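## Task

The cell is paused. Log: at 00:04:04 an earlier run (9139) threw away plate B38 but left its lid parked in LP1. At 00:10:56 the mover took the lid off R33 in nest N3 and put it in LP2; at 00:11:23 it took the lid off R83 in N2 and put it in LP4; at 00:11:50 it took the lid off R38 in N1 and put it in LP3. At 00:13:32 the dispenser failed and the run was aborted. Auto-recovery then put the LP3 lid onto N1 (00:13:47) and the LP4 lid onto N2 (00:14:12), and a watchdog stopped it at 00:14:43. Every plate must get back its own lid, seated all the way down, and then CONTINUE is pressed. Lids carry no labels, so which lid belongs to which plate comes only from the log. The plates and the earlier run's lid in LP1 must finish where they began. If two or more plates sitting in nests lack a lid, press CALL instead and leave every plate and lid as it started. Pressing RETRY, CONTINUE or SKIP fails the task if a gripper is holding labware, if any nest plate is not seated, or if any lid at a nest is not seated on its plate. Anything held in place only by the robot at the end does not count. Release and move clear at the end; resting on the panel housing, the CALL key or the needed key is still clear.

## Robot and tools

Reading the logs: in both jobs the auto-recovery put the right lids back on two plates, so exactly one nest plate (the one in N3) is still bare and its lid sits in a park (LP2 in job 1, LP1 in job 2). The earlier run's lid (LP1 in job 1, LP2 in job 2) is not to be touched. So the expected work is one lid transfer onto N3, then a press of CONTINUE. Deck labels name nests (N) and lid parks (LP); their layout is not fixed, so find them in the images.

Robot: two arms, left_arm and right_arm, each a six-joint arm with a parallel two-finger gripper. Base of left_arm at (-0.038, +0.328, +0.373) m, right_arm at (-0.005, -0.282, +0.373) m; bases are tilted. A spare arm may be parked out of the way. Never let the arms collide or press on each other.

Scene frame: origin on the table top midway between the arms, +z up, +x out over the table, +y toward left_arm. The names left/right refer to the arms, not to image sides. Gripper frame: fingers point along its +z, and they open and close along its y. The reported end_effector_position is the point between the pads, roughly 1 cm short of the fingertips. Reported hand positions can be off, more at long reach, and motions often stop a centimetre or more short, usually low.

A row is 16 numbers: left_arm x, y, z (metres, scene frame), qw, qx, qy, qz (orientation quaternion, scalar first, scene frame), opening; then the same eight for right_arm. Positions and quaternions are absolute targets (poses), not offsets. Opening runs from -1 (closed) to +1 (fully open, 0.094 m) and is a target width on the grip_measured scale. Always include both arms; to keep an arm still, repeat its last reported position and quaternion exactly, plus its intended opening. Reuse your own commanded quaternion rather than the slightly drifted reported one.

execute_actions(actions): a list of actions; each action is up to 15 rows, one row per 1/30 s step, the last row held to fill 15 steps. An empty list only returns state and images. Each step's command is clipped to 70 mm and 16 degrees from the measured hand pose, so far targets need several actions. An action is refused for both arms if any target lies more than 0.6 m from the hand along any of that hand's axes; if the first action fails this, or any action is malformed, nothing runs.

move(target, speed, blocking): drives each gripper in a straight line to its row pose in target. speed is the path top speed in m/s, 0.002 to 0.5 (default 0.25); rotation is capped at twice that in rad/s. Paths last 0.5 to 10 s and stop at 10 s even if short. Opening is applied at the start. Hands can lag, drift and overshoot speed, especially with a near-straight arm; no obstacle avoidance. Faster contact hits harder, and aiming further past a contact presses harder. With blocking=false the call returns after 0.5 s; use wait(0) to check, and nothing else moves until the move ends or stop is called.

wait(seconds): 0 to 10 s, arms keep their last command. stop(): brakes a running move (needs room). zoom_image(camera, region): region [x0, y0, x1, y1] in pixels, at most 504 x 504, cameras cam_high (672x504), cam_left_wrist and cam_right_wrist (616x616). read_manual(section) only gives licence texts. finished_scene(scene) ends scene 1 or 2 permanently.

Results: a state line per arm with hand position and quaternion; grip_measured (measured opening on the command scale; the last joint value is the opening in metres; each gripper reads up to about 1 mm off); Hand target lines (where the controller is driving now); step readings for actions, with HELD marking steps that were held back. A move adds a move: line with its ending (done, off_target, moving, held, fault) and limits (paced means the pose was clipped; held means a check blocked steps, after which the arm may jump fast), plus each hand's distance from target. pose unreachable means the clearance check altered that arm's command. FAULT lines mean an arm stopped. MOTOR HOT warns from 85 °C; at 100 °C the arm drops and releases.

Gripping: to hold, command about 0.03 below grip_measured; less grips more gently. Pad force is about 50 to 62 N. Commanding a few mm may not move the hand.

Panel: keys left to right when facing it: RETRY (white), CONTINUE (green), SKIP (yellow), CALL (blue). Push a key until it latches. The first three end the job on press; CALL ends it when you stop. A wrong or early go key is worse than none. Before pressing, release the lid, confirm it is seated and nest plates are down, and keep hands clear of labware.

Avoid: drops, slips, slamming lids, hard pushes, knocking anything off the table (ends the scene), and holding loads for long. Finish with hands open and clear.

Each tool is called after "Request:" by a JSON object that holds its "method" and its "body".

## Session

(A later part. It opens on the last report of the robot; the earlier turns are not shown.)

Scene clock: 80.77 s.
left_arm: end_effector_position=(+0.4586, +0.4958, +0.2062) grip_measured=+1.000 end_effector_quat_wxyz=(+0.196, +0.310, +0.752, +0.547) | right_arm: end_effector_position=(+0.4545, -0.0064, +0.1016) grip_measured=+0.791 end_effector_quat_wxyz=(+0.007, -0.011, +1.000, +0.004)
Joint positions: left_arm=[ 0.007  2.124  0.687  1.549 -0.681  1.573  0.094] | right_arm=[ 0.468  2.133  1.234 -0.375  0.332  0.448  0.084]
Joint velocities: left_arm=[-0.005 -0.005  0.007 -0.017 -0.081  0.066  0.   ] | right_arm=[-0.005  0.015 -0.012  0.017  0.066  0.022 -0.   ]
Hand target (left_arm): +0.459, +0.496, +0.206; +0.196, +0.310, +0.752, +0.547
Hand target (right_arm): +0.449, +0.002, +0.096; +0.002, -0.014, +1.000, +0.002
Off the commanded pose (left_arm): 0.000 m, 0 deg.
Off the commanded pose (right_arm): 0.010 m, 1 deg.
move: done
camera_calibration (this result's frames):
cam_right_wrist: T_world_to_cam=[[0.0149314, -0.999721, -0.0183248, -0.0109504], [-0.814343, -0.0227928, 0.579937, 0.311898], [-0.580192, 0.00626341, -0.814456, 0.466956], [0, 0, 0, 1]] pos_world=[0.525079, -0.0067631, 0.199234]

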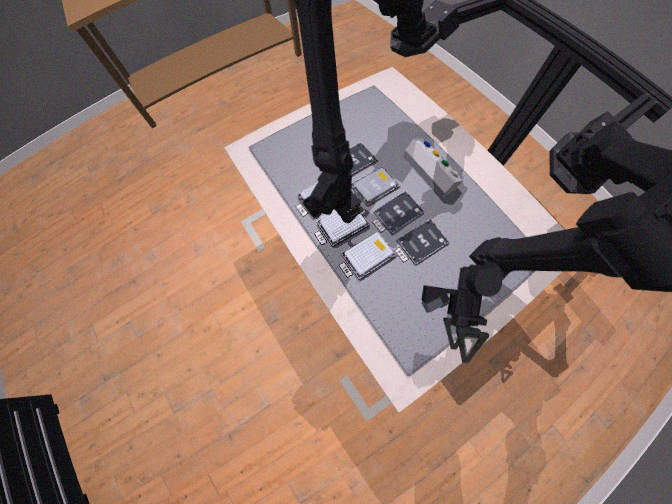

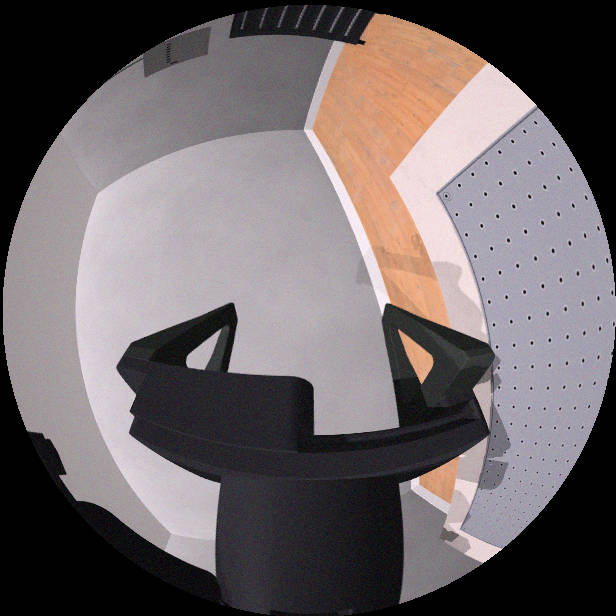

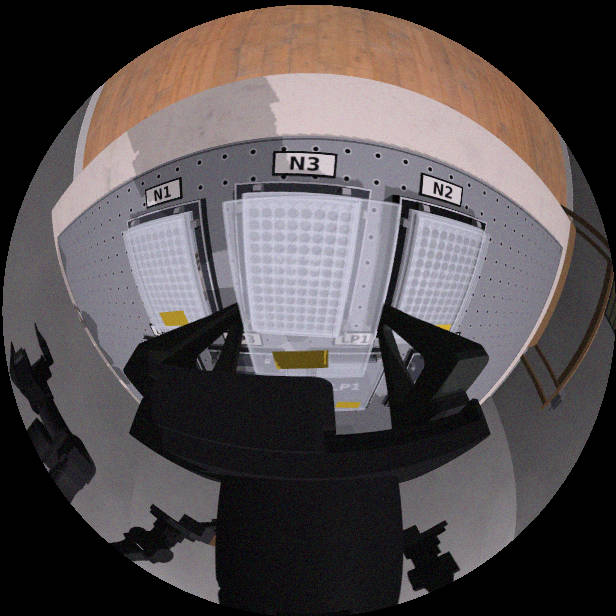

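Request:
{"method": "zoom_image", "body": {"camera": "cam_right_wrist", "region": [370, 160, 510, 340]}}

Request:
{"method": "zoom_image", "body": {"camera": "cam_right_wrist", "region": [100, 160, 240, 340]}}

Request:
{"method": "zoom_image", "body": {"camera": "cam_right_wrist", "region": [215, 170, 405, 360]}}

Region (370, 160, 510, 340) of cam_right_wrist's 616x616 image, scaled by 2.800, with more detail than that image has.

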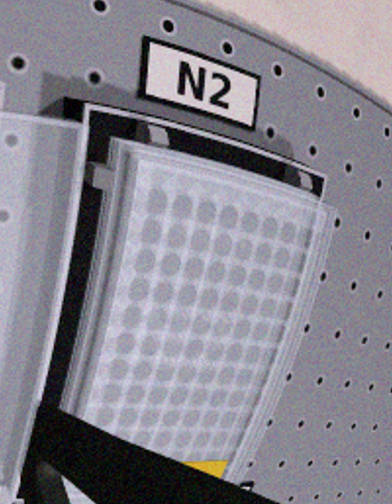

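Region (100, 160, 240, 340) of cam_right_wrist's 616x616 image, scaled by 2.800, with more detail than that image has.

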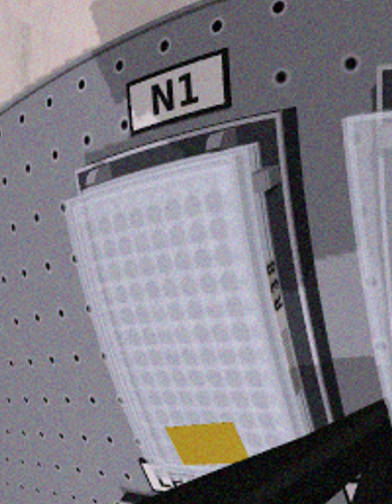

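Region (215, 170, 405, 360) of cam_right_wrist's 616x616 image, scaled by 2.653, with more detail than that image has.

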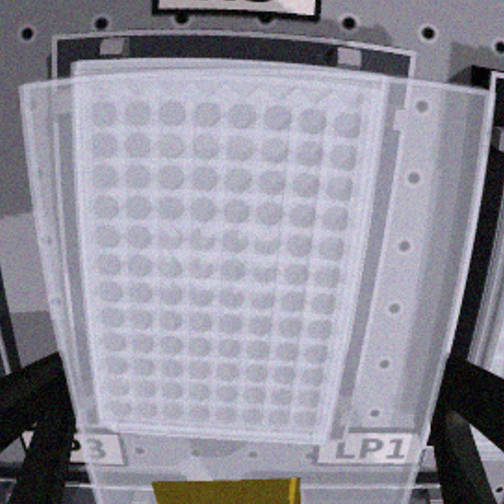

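Request:
{"method": "move", "body": {"target": [0.4586,0.4958,0.2062,0.196,0.310,0.752,0.547,1, 0.451,0.007,0.068,0,0.008,1,0,0.755], "speed": 0.08}}

Request:
{"method": "zoom_image", "body": {"camera": "cam_right_wrist", "region": [200, 170, 420, 390]}}

Scene clock: 103.60 s.
left_arm: end_effector_position=(+0.4586, +0.4958, +0.2062) grip_measured=+1.000 end_effector_quat_wxyz=(+0.196, +0.310, +0.752, +0.547) | right_arm: end_effector_position=(+0.4418, -0.0010, +0.0708) grip_measured=+0.791 end_effector_quat_wxyz=(-0.010, -0.000, +1.000, -0.004)
Joint positions: left_arm=[ 0.007  2.124  0.687  1.549 -0.681  1.573  0.094] | right_arm=[ 0.468  2.213  1.274 -0.375  0.332  0.483  0.084]
Joint velocities: left_arm=[-0.015  0.005 -0.002 -0.012 -0.037 -0.007  0.   ] | right_arm=[-0.015 -0.005  0.022  0.002  0.007  0.037  0.001]
Hand target (left_arm): +0.459, +0.496, +0.206; +0.196, +0.310, +0.752, +0.547
Hand target (right_arm): +0.451, +0.007, +0.069; +0.000, +0.008, +1.000, +0.000
Off the commanded pose (left_arm): 0.000 m, 0 deg.
Off the commanded pose (right_arm): 0.012 m, 2 deg.
move: off_target (right_arm)
camera_calibration (this result's frames):
cam_right_wrist: T_world_to_cam=[[-0.00765485, -0.99997, -0.000844229, 0.00286104], [-0.794366, 0.00556811, 0.607414, 0.308812], [-0.607392, 0.00532029, -0.794385, 0.445074], [0, 0, 0, 1]] pos_world=[0.515666, -0.00122647, 0.165986]

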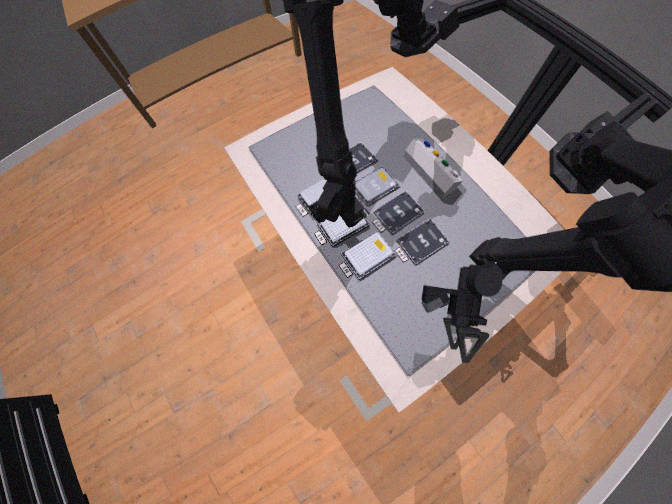

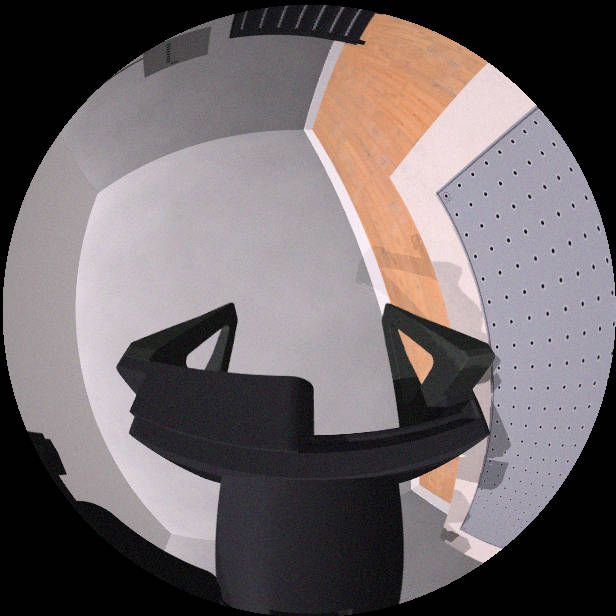

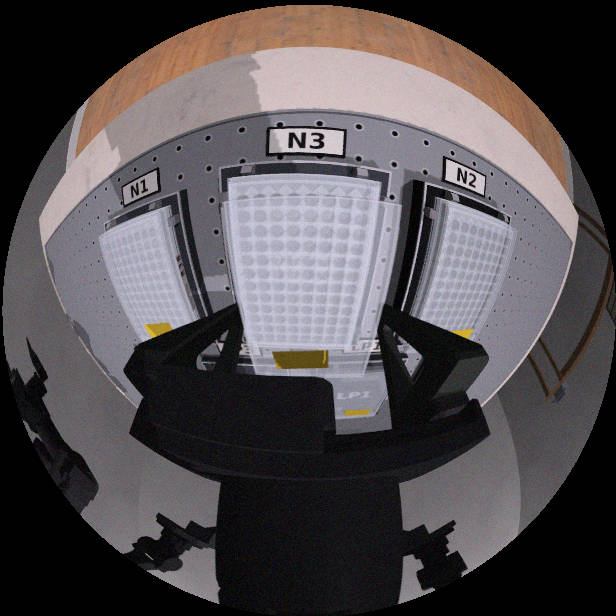

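Region (200, 170, 420, 390) of cam_right_wrist's 616x616 image, scaled by 2.291, with more detail than that image has.

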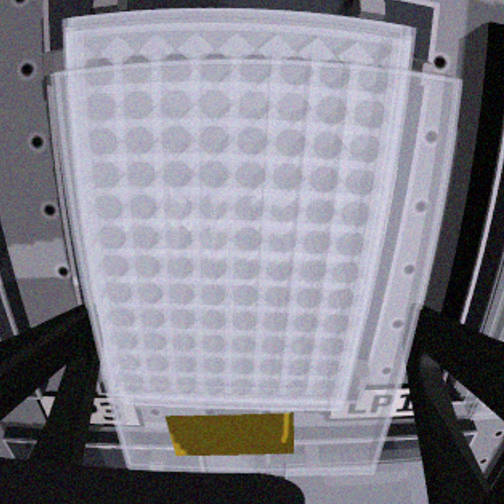

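Request:
{"method": "move", "body": {"target": [0.4586,0.4958,0.2062,0.196,0.310,0.752,0.547,1, 0.459,0.013,0.070,0.008,0.014,1,0,0.755], "speed": 0.05}}

Request:
{"method": "zoom_image", "body": {"camera": "cam_right_wrist", "region": [200, 170, 420, 390]}}

Scene clock: 109.10 s.
left_arm: end_effector_position=(+0.4586, +0.4958, +0.2062) grip_measured=+1.000 end_effector_quat_wxyz=(+0.196, +0.310, +0.752, +0.547) | right_arm: end_effector_position=(+0.4551, +0.0034, +0.0737) grip_measured=+0.791 end_effector_quat_wxyz=(+0.002, +0.011, +1.000, -0.002)
Joint positions: left_arm=[ 0.007  2.124  0.687  1.549 -0.681  1.573  0.094] | right_arm=[ 0.468  2.213  1.298 -0.375  0.339  0.498  0.084]
Joint velocities: left_arm=[-0.015 -0.015 -0.012 -0.007 -0.022 -0.051  0.   ] | right_arm=[ 0.005 -0.005 -0.032 -0.007 -0.051 -0.007 -0.   ]
Hand target (left_arm): +0.459, +0.496, +0.206; +0.196, +0.310, +0.752, +0.547
Hand target (right_arm): +0.459, +0.013, +0.070; +0.008, +0.014, +1.000, +0.000
Off the commanded pose (left_arm): 0.000 m, 0 deg.
Off the commanded pose (right_arm): 0.011 m, 1 deg.
move: off_target (right_arm)
camera_calibration (this result's frames):
cam_right_wrist: T_world_to_cam=[[-0.0296155, -0.999548, -0.00514009, 0.0176528], [-0.807722, 0.020902, 0.589193, 0.32492], [-0.588819, 0.021601, -0.807976, 0.447943], [0, 0, 0, 1]] pos_world=[0.526726, 0.00117728, 0.170577]

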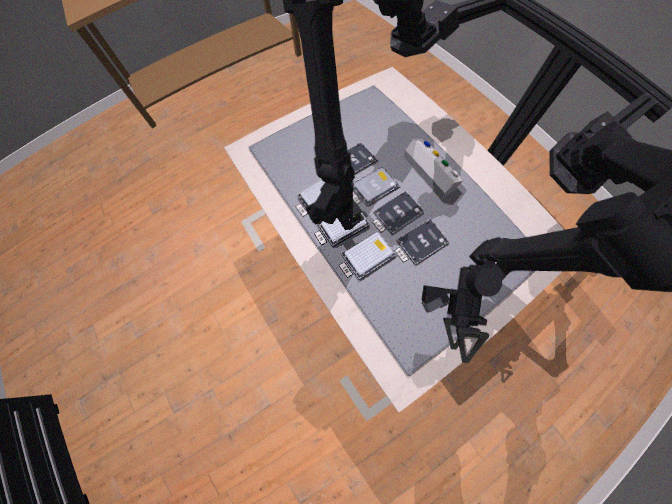

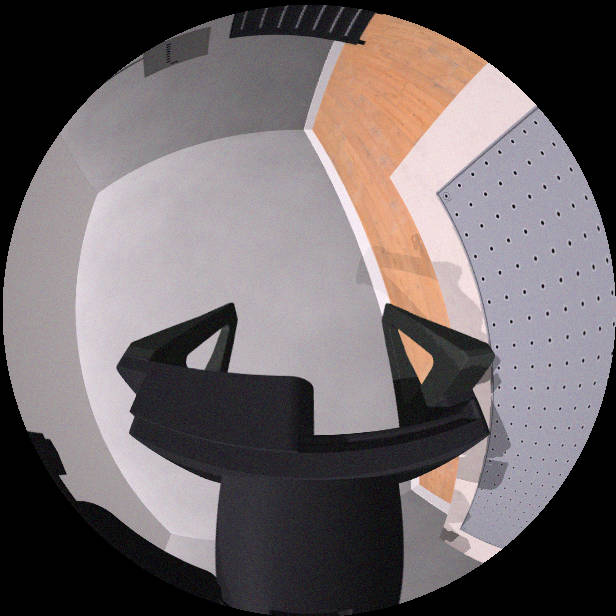

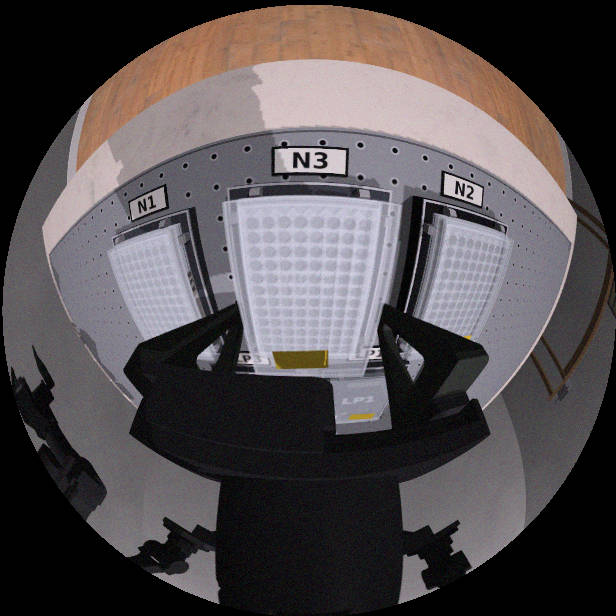

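Region (200, 170, 420, 390) of cam_right_wrist's 616x616 image, scaled by 2.291, with more detail than that image has.

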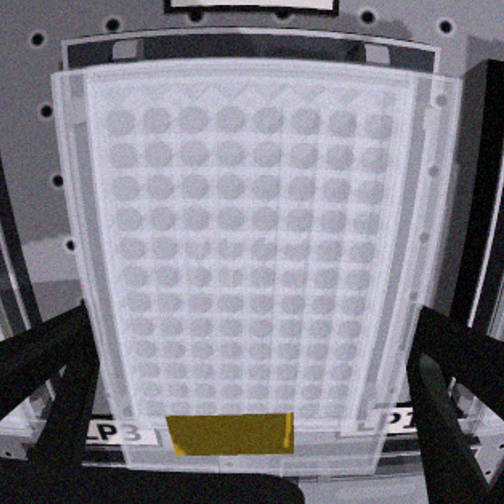

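Request:
{"method": "move", "body": {"target": [0.4586,0.4958,0.2062,0.196,0.310,0.752,0.547,1, 0.459,0.013,0.063,0.008,0.014,1,0,0.755], "speed": 0.03}}

Request:
{"method": "zoom_image", "body": {"camera": "cam_right_wrist", "region": [200, 170, 420, 390]}}

Scene clock: 120.80 s.
left_arm: end_effector_position=(+0.4586, +0.4958, +0.2062) grip_measured=+1.000 end_effector_quat_wxyz=(+0.196, +0.310, +0.752, +0.547) | right_arm: end_effector_position=(+0.4528, +0.0041, +0.0688) grip_measured=+0.791 end_effector_quat_wxyz=(+0.000, +0.010, +1.000, -0.003)
Joint positions: left_arm=[ 0.007  2.124  0.687  1.549 -0.681  1.573  0.094] | right_arm=[ 0.468  2.225  1.301 -0.371  0.339  0.498  0.084]
Joint velocities: left_arm=[-0.005  0.015 -0.012  0.002 -0.022 -0.022  0.   ] | right_arm=[-0.005 -0.005  0.007  0.012  0.051 -0.022  0.   ]
Hand target (left_arm): +0.459, +0.496, +0.206; +0.196, +0.310, +0.752, +0.547
Hand target (right_arm): +0.459, +0.013, +0.063; +0.008, +0.014, +1.000, +0.000
Off the commanded pose (left_arm): 0.000 m, 0 deg.
Off the commanded pose (right_arm): 0.012 m, 1 deg.
move: off_target (right_arm)
camera_calibration (this result's frames):
cam_right_wrist: T_world_to_cam=[[-0.028764, -0.99958, -0.00339541, 0.0177751], [-0.805849, 0.0211791, 0.591742, 0.324911], [-0.591421, 0.019757, -0.806121, 0.443683], [0, 0, 0, 1]] pos_world=[0.524744, 0.00212047, 0.165459]

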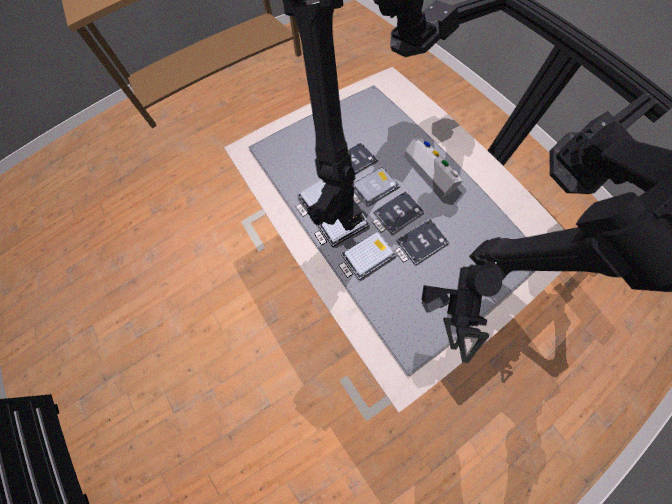

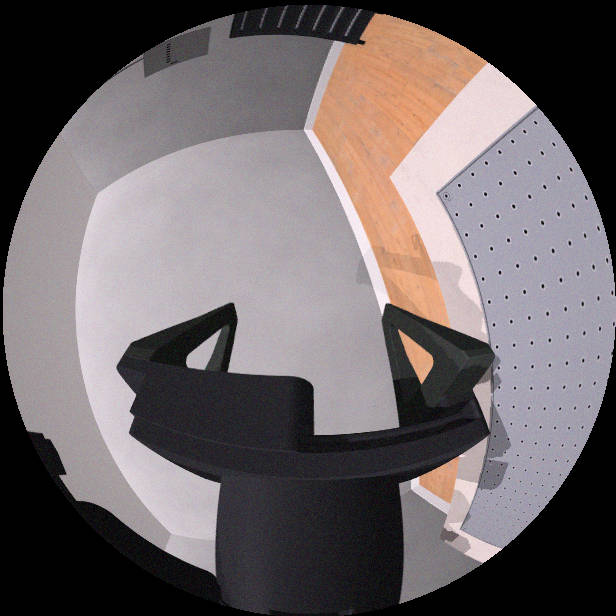

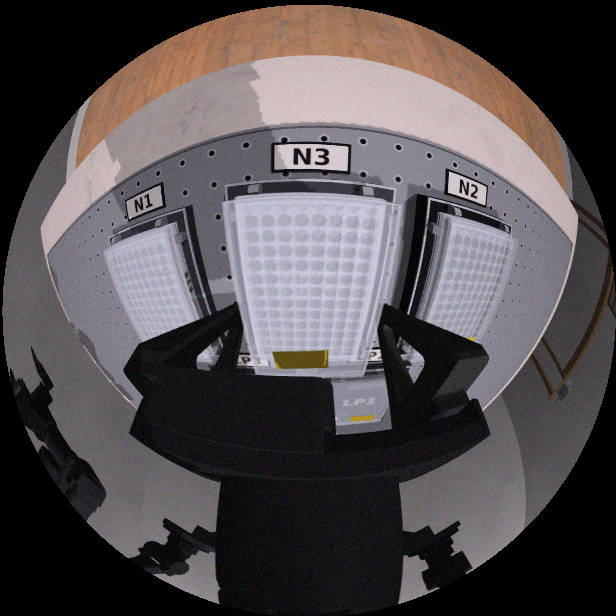

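Region (200, 170, 420, 390) of cam_right_wrist's 616x616 image, scaled by 2.291, with more detail than that image has.

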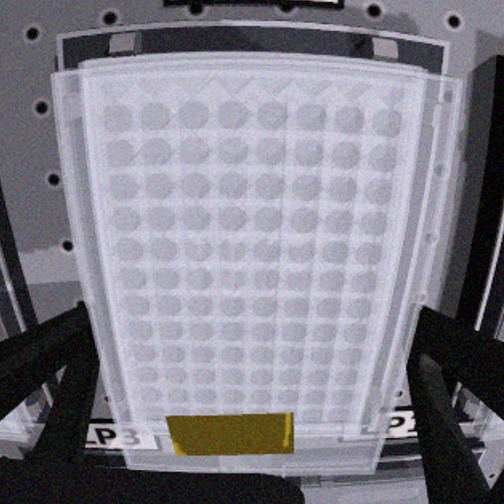

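Request:
{"method": "move", "body": {"target": [0.4586,0.4958,0.2062,0.196,0.310,0.752,0.547,1, 0.462,0.013,0.058,0.008,0.014,1,0,0.755], "speed": 0.02}}

Request:
{"method": "zoom_image", "body": {"camera": "cam_right_wrist", "region": [200, 170, 420, 390]}}

Scene clock: 126.40 s.
left_arm: end_effector_position=(+0.4586, +0.4958, +0.2062) grip_measured=+1.000 end_effector_quat_wxyz=(+0.196, +0.310, +0.752, +0.547) | right_arm: end_effector_position=(+0.4564, +0.0071, +0.0660) grip_measured=+0.791 end_effector_quat_wxyz=(+0.002, +0.011, +1.000, -0.002)
Joint positions: left_arm=[ 0.007  2.124  0.687  1.549 -0.681  1.573  0.094] | right_arm=[ 0.468  2.236  1.317 -0.371  0.339  0.498  0.084]
Joint velocities: left_arm=[-0.034 -0.005  0.012 -0.007 -0.051 -0.051  0.   ] | right_arm=[-0.015  0.005  0.002  0.017  0.037  0.022  0.   ]
Hand target (left_arm): +0.459, +0.496, +0.206; +0.196, +0.310, +0.752, +0.547
Hand target (right_arm): +0.462, +0.013, +0.058; +0.008, +0.014, +1.000, +0.000
Off the commanded pose (left_arm): 0.000 m, 0 deg.
Off the commanded pose (right_arm): 0.011 m, 1 deg.
move: off_target (right_arm)
camera_calibration (this result's frames):
cam_right_wrist: T_world_to_cam=[[-0.0302427, -0.999528, -0.00549102, 0.0216381], [-0.808087, 0.0212163, 0.588681, 0.330647], [-0.588286, 0.0222405, -0.808347, 0.442094], [0, 0, 0, 1]] pos_world=[0.527924, 0.00478043, 0.162838]

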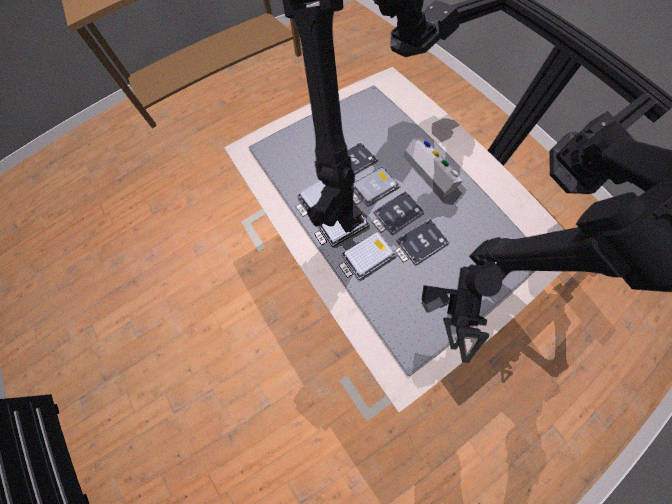

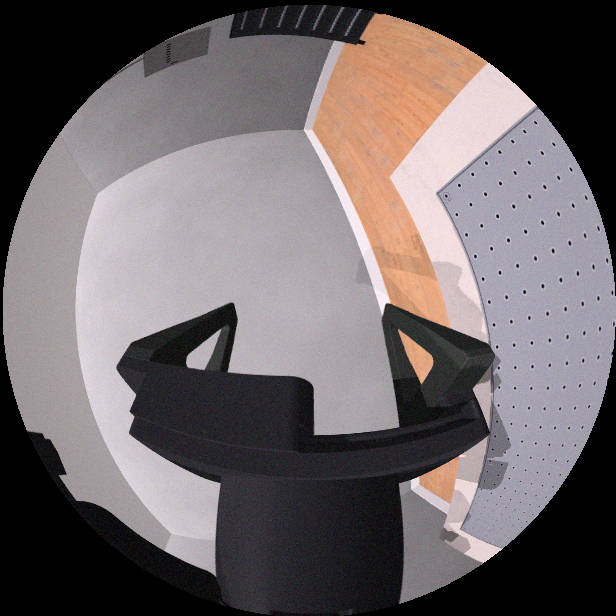

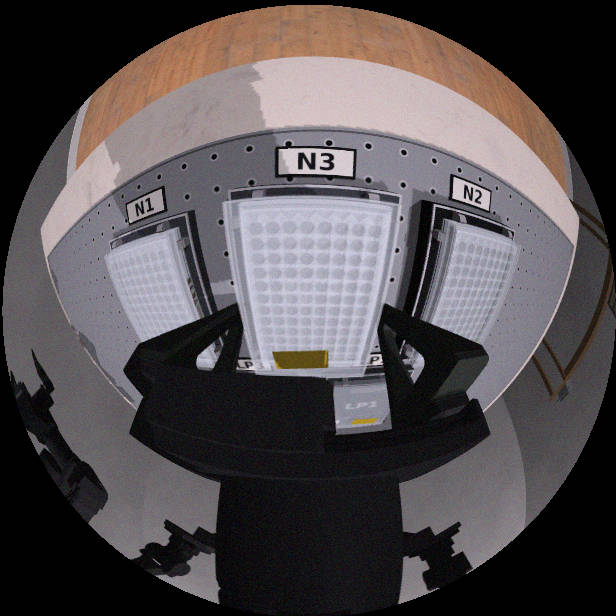

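Region (200, 170, 420, 390) of cam_right_wrist's 616x616 image, scaled by 2.291, with more detail than that image has.

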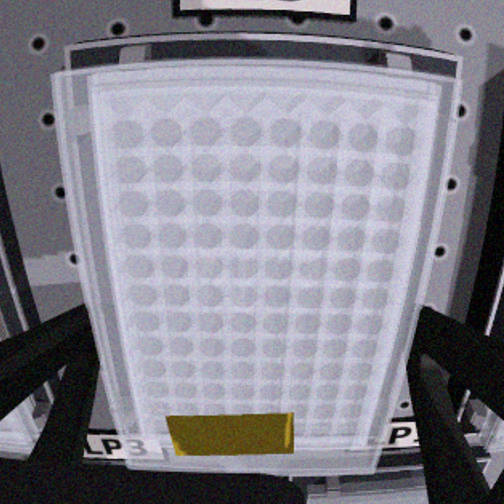

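Request:
{"method": "execute_actions", "body": {"actions": [[[0.4586,0.4958,0.2062,0.196,0.310,0.752,0.547,1, 0.452,0.000,0.072,0.002,0.012,1,-0.002,0.755],[0.4586,0.4958,0.2062,0.196,0.310,0.752,0.547,1, 0.452,0.000,0.072,0.002,0.012,1,-0.002,0.755]],[[0.4586,0.4958,0.2062,0.196,0.310,0.752,0.547,1, 0.452,0.000,0.072,0.002,0.012,1,-0.002,0.755]]]}}

Scene clock: 138.53 s.
left_arm: end_effector_position=(+0.4586, +0.4958, +0.2062) grip_measured=+1.000 end_effector_quat_wxyz=(+0.196, +0.310, +0.752, +0.547) | right_arm: end_effector_position=(+0.4464, +0.0015, +0.0671) grip_measured=+0.791 end_effector_quat_wxyz=(-0.004, +0.009, +1.000, -0.005)
Joint positions: left_arm=[ 0.007  2.124  0.687  1.549 -0.681  1.573  0.094] | right_arm=[ 0.468  2.226  1.289 -0.369  0.339  0.498  0.084]
Joint velocities: left_arm=[ 0.015 -0.015  0.017 -0.012 -0.022  0.022  0.   ] | right_arm=[ 0.005 -0.015 -0.002 -0.007 -0.037 -0.022 -0.001]
Hand target (left_arm): +0.459, +0.496, +0.206; +0.196, +0.310, +0.752, +0.547
Hand target (right_arm): +0.452, +0.000, +0.072; +0.002, +0.012, +1.000, -0.002
Off the commanded pose (left_arm): 0.000 m, 0 deg.
Off the commanded pose (right_arm): 0.008 m, 1 deg.
Step readings (end_effector_position; steps 1 to 15: 1st action; 16 to 30: 2nd action):
0: left_arm (+0.4586, +0.4958, +0.2062) | right_arm (+0.4564, +0.0071, +0.0660)
1: left_arm (+0.4586, +0.4958, +0.2062) | right_arm (+0.4557, +0.0067, +0.0661)
2: left_arm (+0.4586, +0.4958, +0.2062) | right_arm (+0.4540, +0.0056, +0.0666)
4: left_arm (+0.4586, +0.4958, +0.2062) | right_arm (+0.4497, +0.0031, +0.0675)
8: left_arm (+0.4586, +0.4958, +0.2062) | right_arm (+0.4464, +0.0015, +0.0671)
15: left_arm (+0.4586, +0.4958, +0.2062) | right_arm (+0.4464, +0.0015, +0.0671)
16: left_arm (+0.4586, +0.4958, +0.2062) | right_arm (+0.4464, +0.0015, +0.0671)
17: left_arm (+0.4586, +0.4958, +0.2062) | right_arm (+0.4464, +0.0015, +0.0671)
19: left_arm (+0.4586, +0.4958, +0.2062) | right_arm (+0.4464, +0.0015, +0.0671)
23: left_arm (+0.4586, +0.4958, +0.2062) | right_arm (+0.4464, +0.0015, +0.0671)
30: end_effector_position above
camera_calibration (this result's frames):
cam_right_wrist: T_world_to_cam=[[-0.0254072, -0.999676, 0.00129917, 0.0131536], [-0.800772, 0.0211299, 0.598597, 0.318118], [-0.598431, 0.0141683, -0.801049, 0.441383], [0, 0, 0, 1]] pos_world=[0.519211, 0.000173937, 0.163128]

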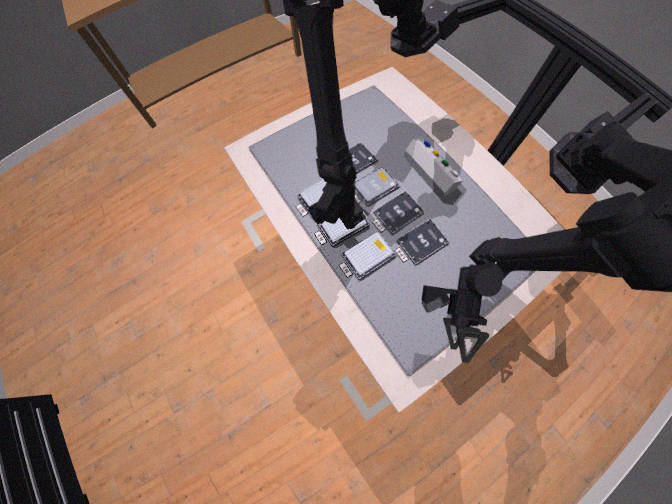

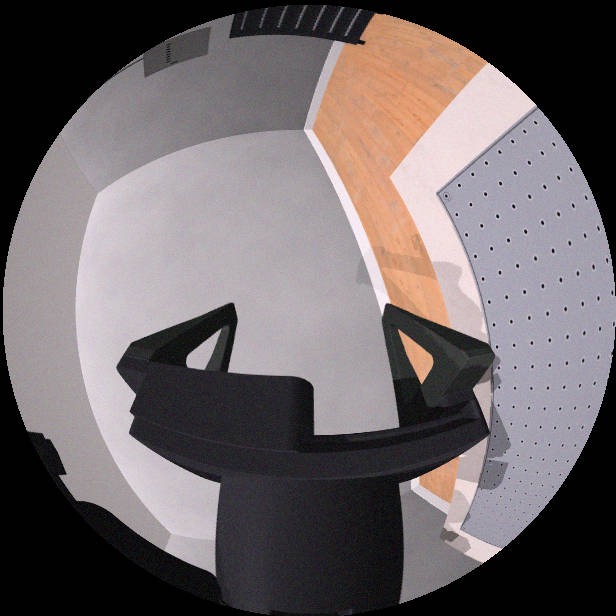

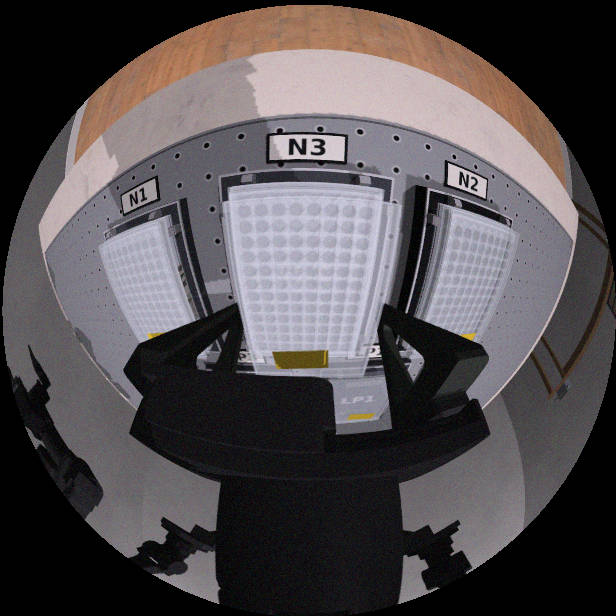

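Request:
{"method": "move", "body": {"target": [0.4586,0.4958,0.2062,0.196,0.310,0.752,0.547,1, 0.4595,0.013,0.062,0.008,0.014,1,0,0.755], "speed": 0.02}}

Request:
{"method": "zoom_image", "body": {"camera": "cam_right_wrist", "region": [200, 170, 420, 390]}}

Scene clock: 149.93 s.
left_arm: end_effector_position=(+0.4586, +0.4958, +0.2062) grip_measured=+1.000 end_effector_quat_wxyz=(+0.196, +0.310, +0.752, +0.547) | right_arm: end_effector_position=(+0.4560, +0.0056, +0.0694) grip_measured=+0.791 end_effector_quat_wxyz=(+0.003, +0.012, +1.000, -0.002)
Joint positions: left_arm=[ 0.007  2.124  0.687  1.549 -0.681  1.573  0.094] | right_arm=[ 0.468  2.226  1.307 -0.369  0.339  0.498  0.084]
Joint velocities: left_arm=[-0.005  0.005  0.017 -0.012 -0.081  0.037  0.   ] | right_arm=[-0.005  0.005 -0.007 -0.007  0.037 -0.022 -0.001]
Hand target (left_arm): +0.459, +0.496, +0.206; +0.196, +0.310, +0.752, +0.547
Hand target (right_arm): +0.459, +0.013, +0.062; +0.008, +0.014, +1.000, +0.000
Off the commanded pose (left_arm): 0.000 m, 0 deg.
Off the commanded pose (right_arm): 0.011 m, 1 deg.
move: off_target (right_arm)
camera_calibration (this result's frames):
cam_right_wrist: T_world_to_cam=[[-0.0311015, -0.999494, -0.00671603, 0.0206278], [-0.809387, 0.0212423, 0.586892, 0.329123], [-0.586452, 0.0236891, -0.809638, 0.443943], [0, 0, 0, 1]] pos_world=[0.527381, 0.00310941, 0.166412]

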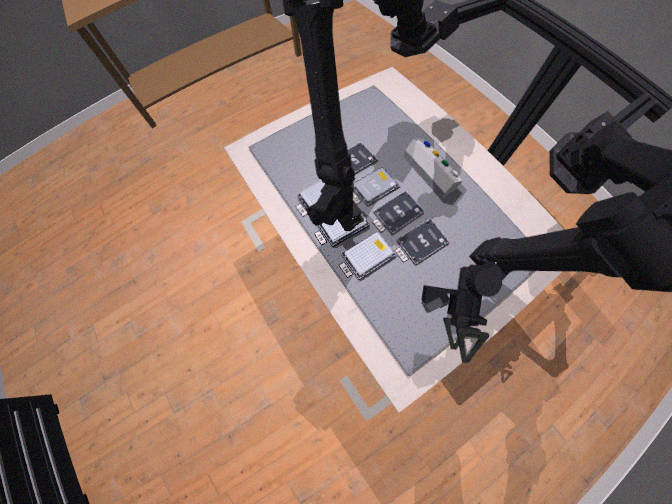

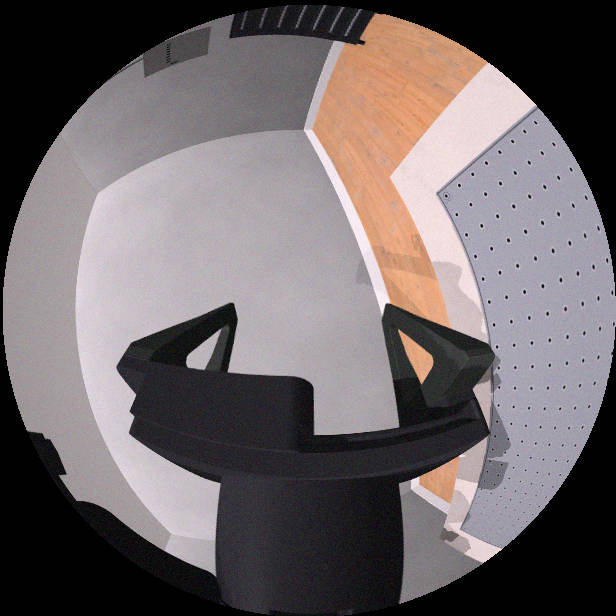

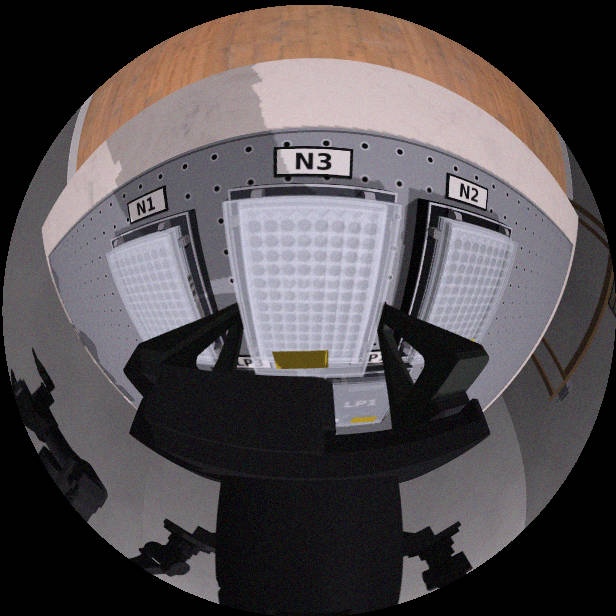

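Region (200, 170, 420, 390) of cam_right_wrist's 616x616 image, scaled by 2.291, with more detail than that image has.

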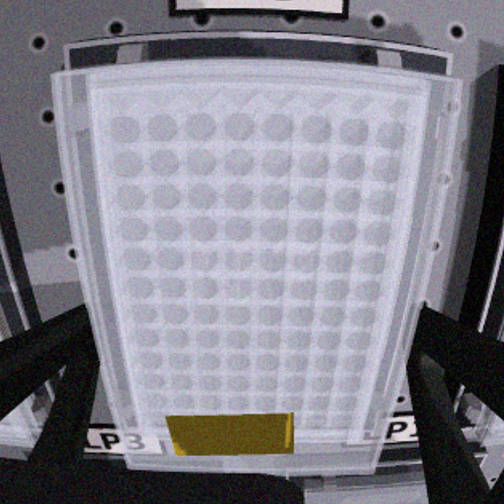

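Request:
{"method": "move", "body": {"target": [0.4586,0.4958,0.2062,0.196,0.310,0.752,0.547,1, 0.4585,0.012,0.056,0.008,0.014,1,0,0.755], "speed": 0.02}}

Request:
{"method": "zoom_image", "body": {"camera": "cam_right_wrist", "region": [200, 170, 420, 390]}}

Scene clock: 157.73 s.
left_arm: end_effector_position=(+0.4586, +0.4958, +0.2062) grip_measured=+1.000 end_effector_quat_wxyz=(+0.196, +0.310, +0.752, +0.547) | right_arm: end_effector_position=(+0.4512, +0.0057, +0.0626) grip_measured=+0.791 end_effector_quat_wxyz=(+0.001, +0.011, +1.000, -0.003)
Joint positions: left_arm=[ 0.007  2.124  0.687  1.549 -0.681  1.573  0.094] | right_arm=[ 0.468  2.24   1.307 -0.36   0.339  0.498  0.084]
Joint velocities: left_arm=[-0.005 -0.005  0.012  0.002  0.037  0.007  0.   ] | right_arm=[-0.015  0.005 -0.007 -0.007 -0.022 -0.022  0.001]
Hand target (left_arm): +0.459, +0.496, +0.206; +0.196, +0.310, +0.752, +0.547
Hand target (right_arm): +0.458, +0.012, +0.056; +0.008, +0.014, +1.000, +0.000
Off the commanded pose (left_arm): 0.000 m, 0 deg.
Off the commanded pose (right_arm): 0.012 m, 1 deg.
move: off_target (right_arm)
camera_calibration (this result's frames):
cam_right_wrist: T_world_to_cam=[[-0.0291344, -0.999568, -0.00391879, 0.0195088], [-0.80641, 0.0211875, 0.590977, 0.327579], [-0.590639, 0.0203779, -0.806679, 0.437323], [0, 0, 0, 1]] pos_world=[0.523031, 0.00364803, 0.159264]

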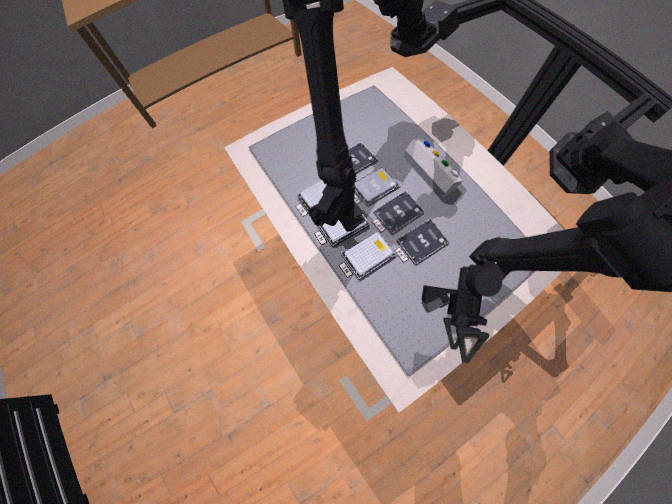

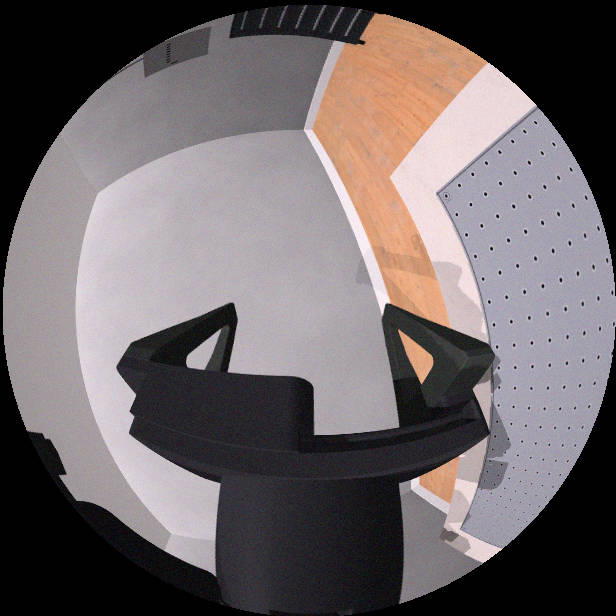

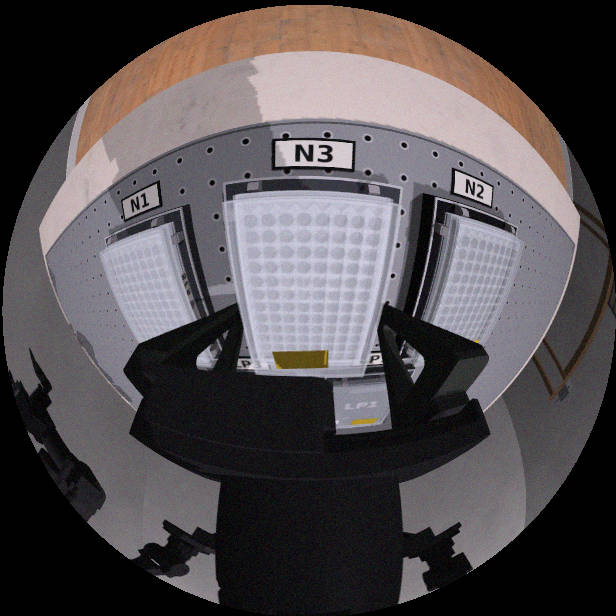

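Region (200, 170, 420, 390) of cam_right_wrist's 616x616 image, scaled by 2.291, with more detail than that image has.

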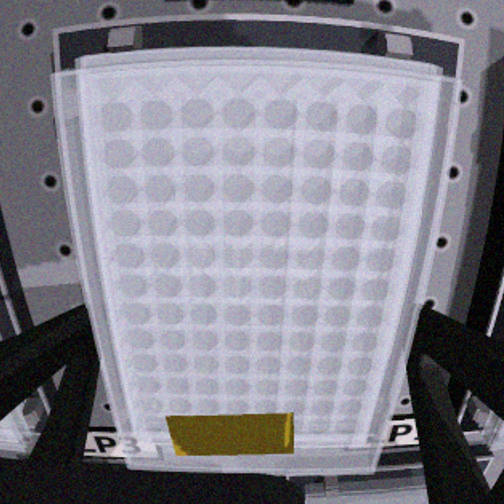

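Request:
{"method": "zoom_image", "body": {"camera": "cam_right_wrist", "region": [215, 170, 315, 250]}}

Request:
{"method": "zoom_image", "body": {"camera": "cam_right_wrist", "region": [315, 170, 415, 250]}}

Request:
{"method": "zoom_image", "body": {"camera": "cam_high", "region": [300, 185, 400, 275]}}

Region (215, 170, 315, 250) of cam_right_wrist's 616x616 image, scaled by 5.040, with more detail than that image has; it fills the top 403 rows of this view, and the rest is white.

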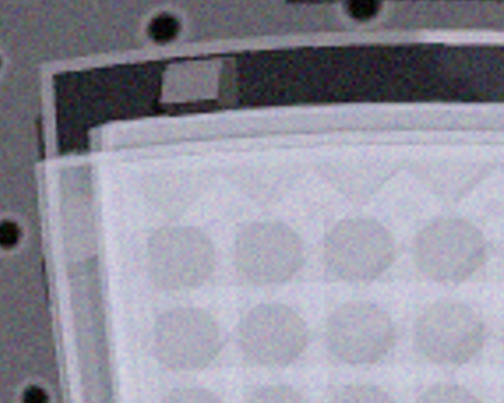

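Region (315, 170, 415, 250) of cam_right_wrist's 616x616 image, scaled by 5.040, with more detail than that image has; it fills the top 403 rows of this view, and the rest is white.

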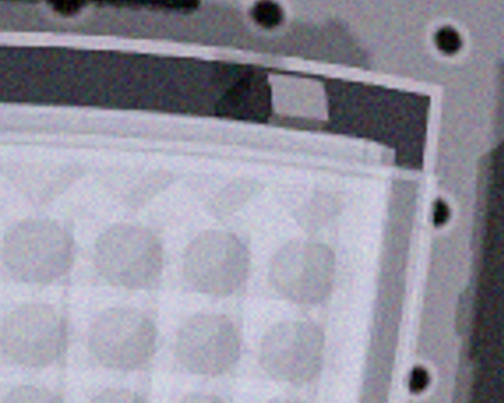

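Region (300, 185, 400, 275) of cam_high's 672x504 image, scaled by 5.040, with more detail than that image has; it fills the top 454 rows of this view, and the rest is white.

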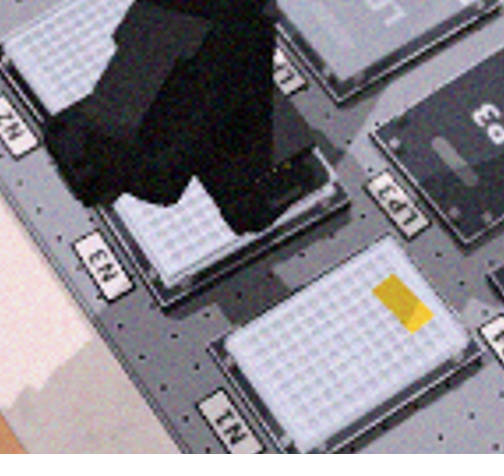

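Request:
{"method": "move", "body": {"target": [0.4586,0.4958,0.2062,0.196,0.310,0.752,0.547,1, 0.4600,0.012,0.0565,0.008,0.014,1,0,0.755], "speed": 0.01}}

Request:
{"method": "zoom_image", "body": {"camera": "cam_right_wrist", "region": [200, 170, 420, 390]}}

Scene clock: 175.00 s.
left_arm: end_effector_position=(+0.4586, +0.4958, +0.2062) grip_measured=+1.000 end_effector_quat_wxyz=(+0.196, +0.310, +0.752, +0.547) | right_arm: end_effector_position=(+0.4512, +0.0057, +0.0626) grip_measured=+0.791 end_effector_quat_wxyz=(+0.001, +0.011, +1.000, -0.003)
Joint positions: left_arm=[ 0.007  2.124  0.687  1.549 -0.681  1.573  0.094] | right_arm=[ 0.468  2.24   1.307 -0.36   0.339  0.498  0.084]
Joint velocities: left_arm=[ 0.005  0.005  0.002 -0.007 -0.051  0.007  0.   ] | right_arm=[-0.005 -0.015 -0.007  0.007  0.051  0.022  0.   ]
Hand target (left_arm): +0.459, +0.496, +0.206; +0.196, +0.310, +0.752, +0.547
Hand target (right_arm): +0.460, +0.012, +0.057; +0.008, +0.014, +1.000, +0.000
Off the commanded pose (left_arm): 0.000 m, 0 deg.
Off the commanded pose (right_arm): 0.012 m, 1 deg.
move: off_target (right_arm)
camera_calibration (this result's frames):
cam_right_wrist: T_world_to_cam=[[-0.0291344, -0.999568, -0.00391879, 0.0195088], [-0.80641, 0.0211875, 0.590977, 0.327579], [-0.590639, 0.0203779, -0.806679, 0.437323], [0, 0, 0, 1]] pos_world=[0.523031, 0.00364803, 0.159264]

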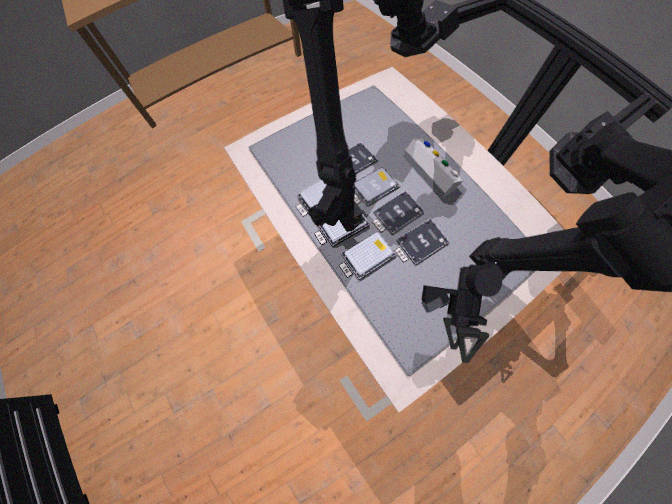

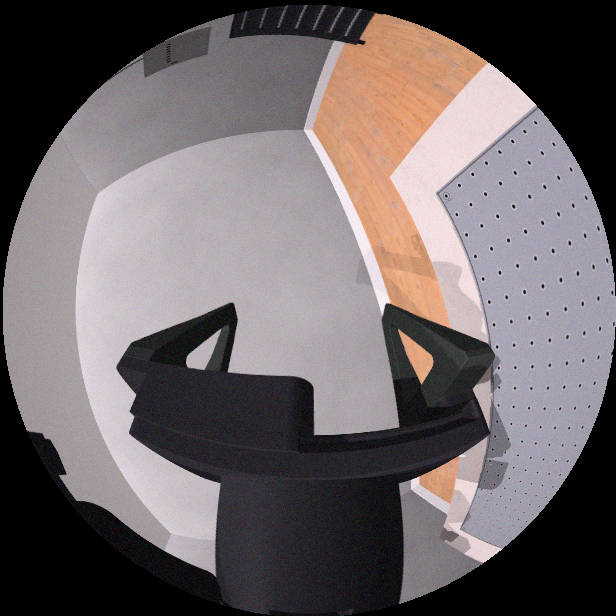

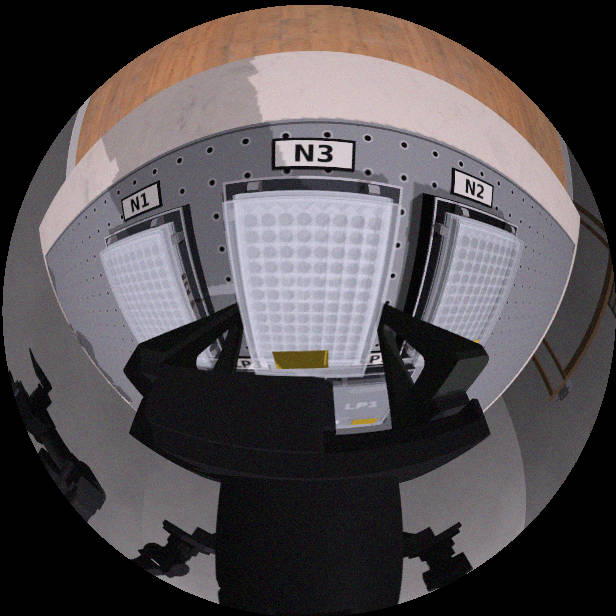

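Region (200, 170, 420, 390) of cam_right_wrist's 616x616 image, scaled by 2.291, with more detail than that image has.

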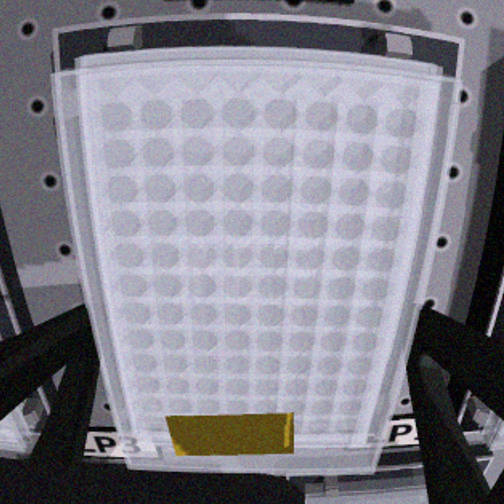

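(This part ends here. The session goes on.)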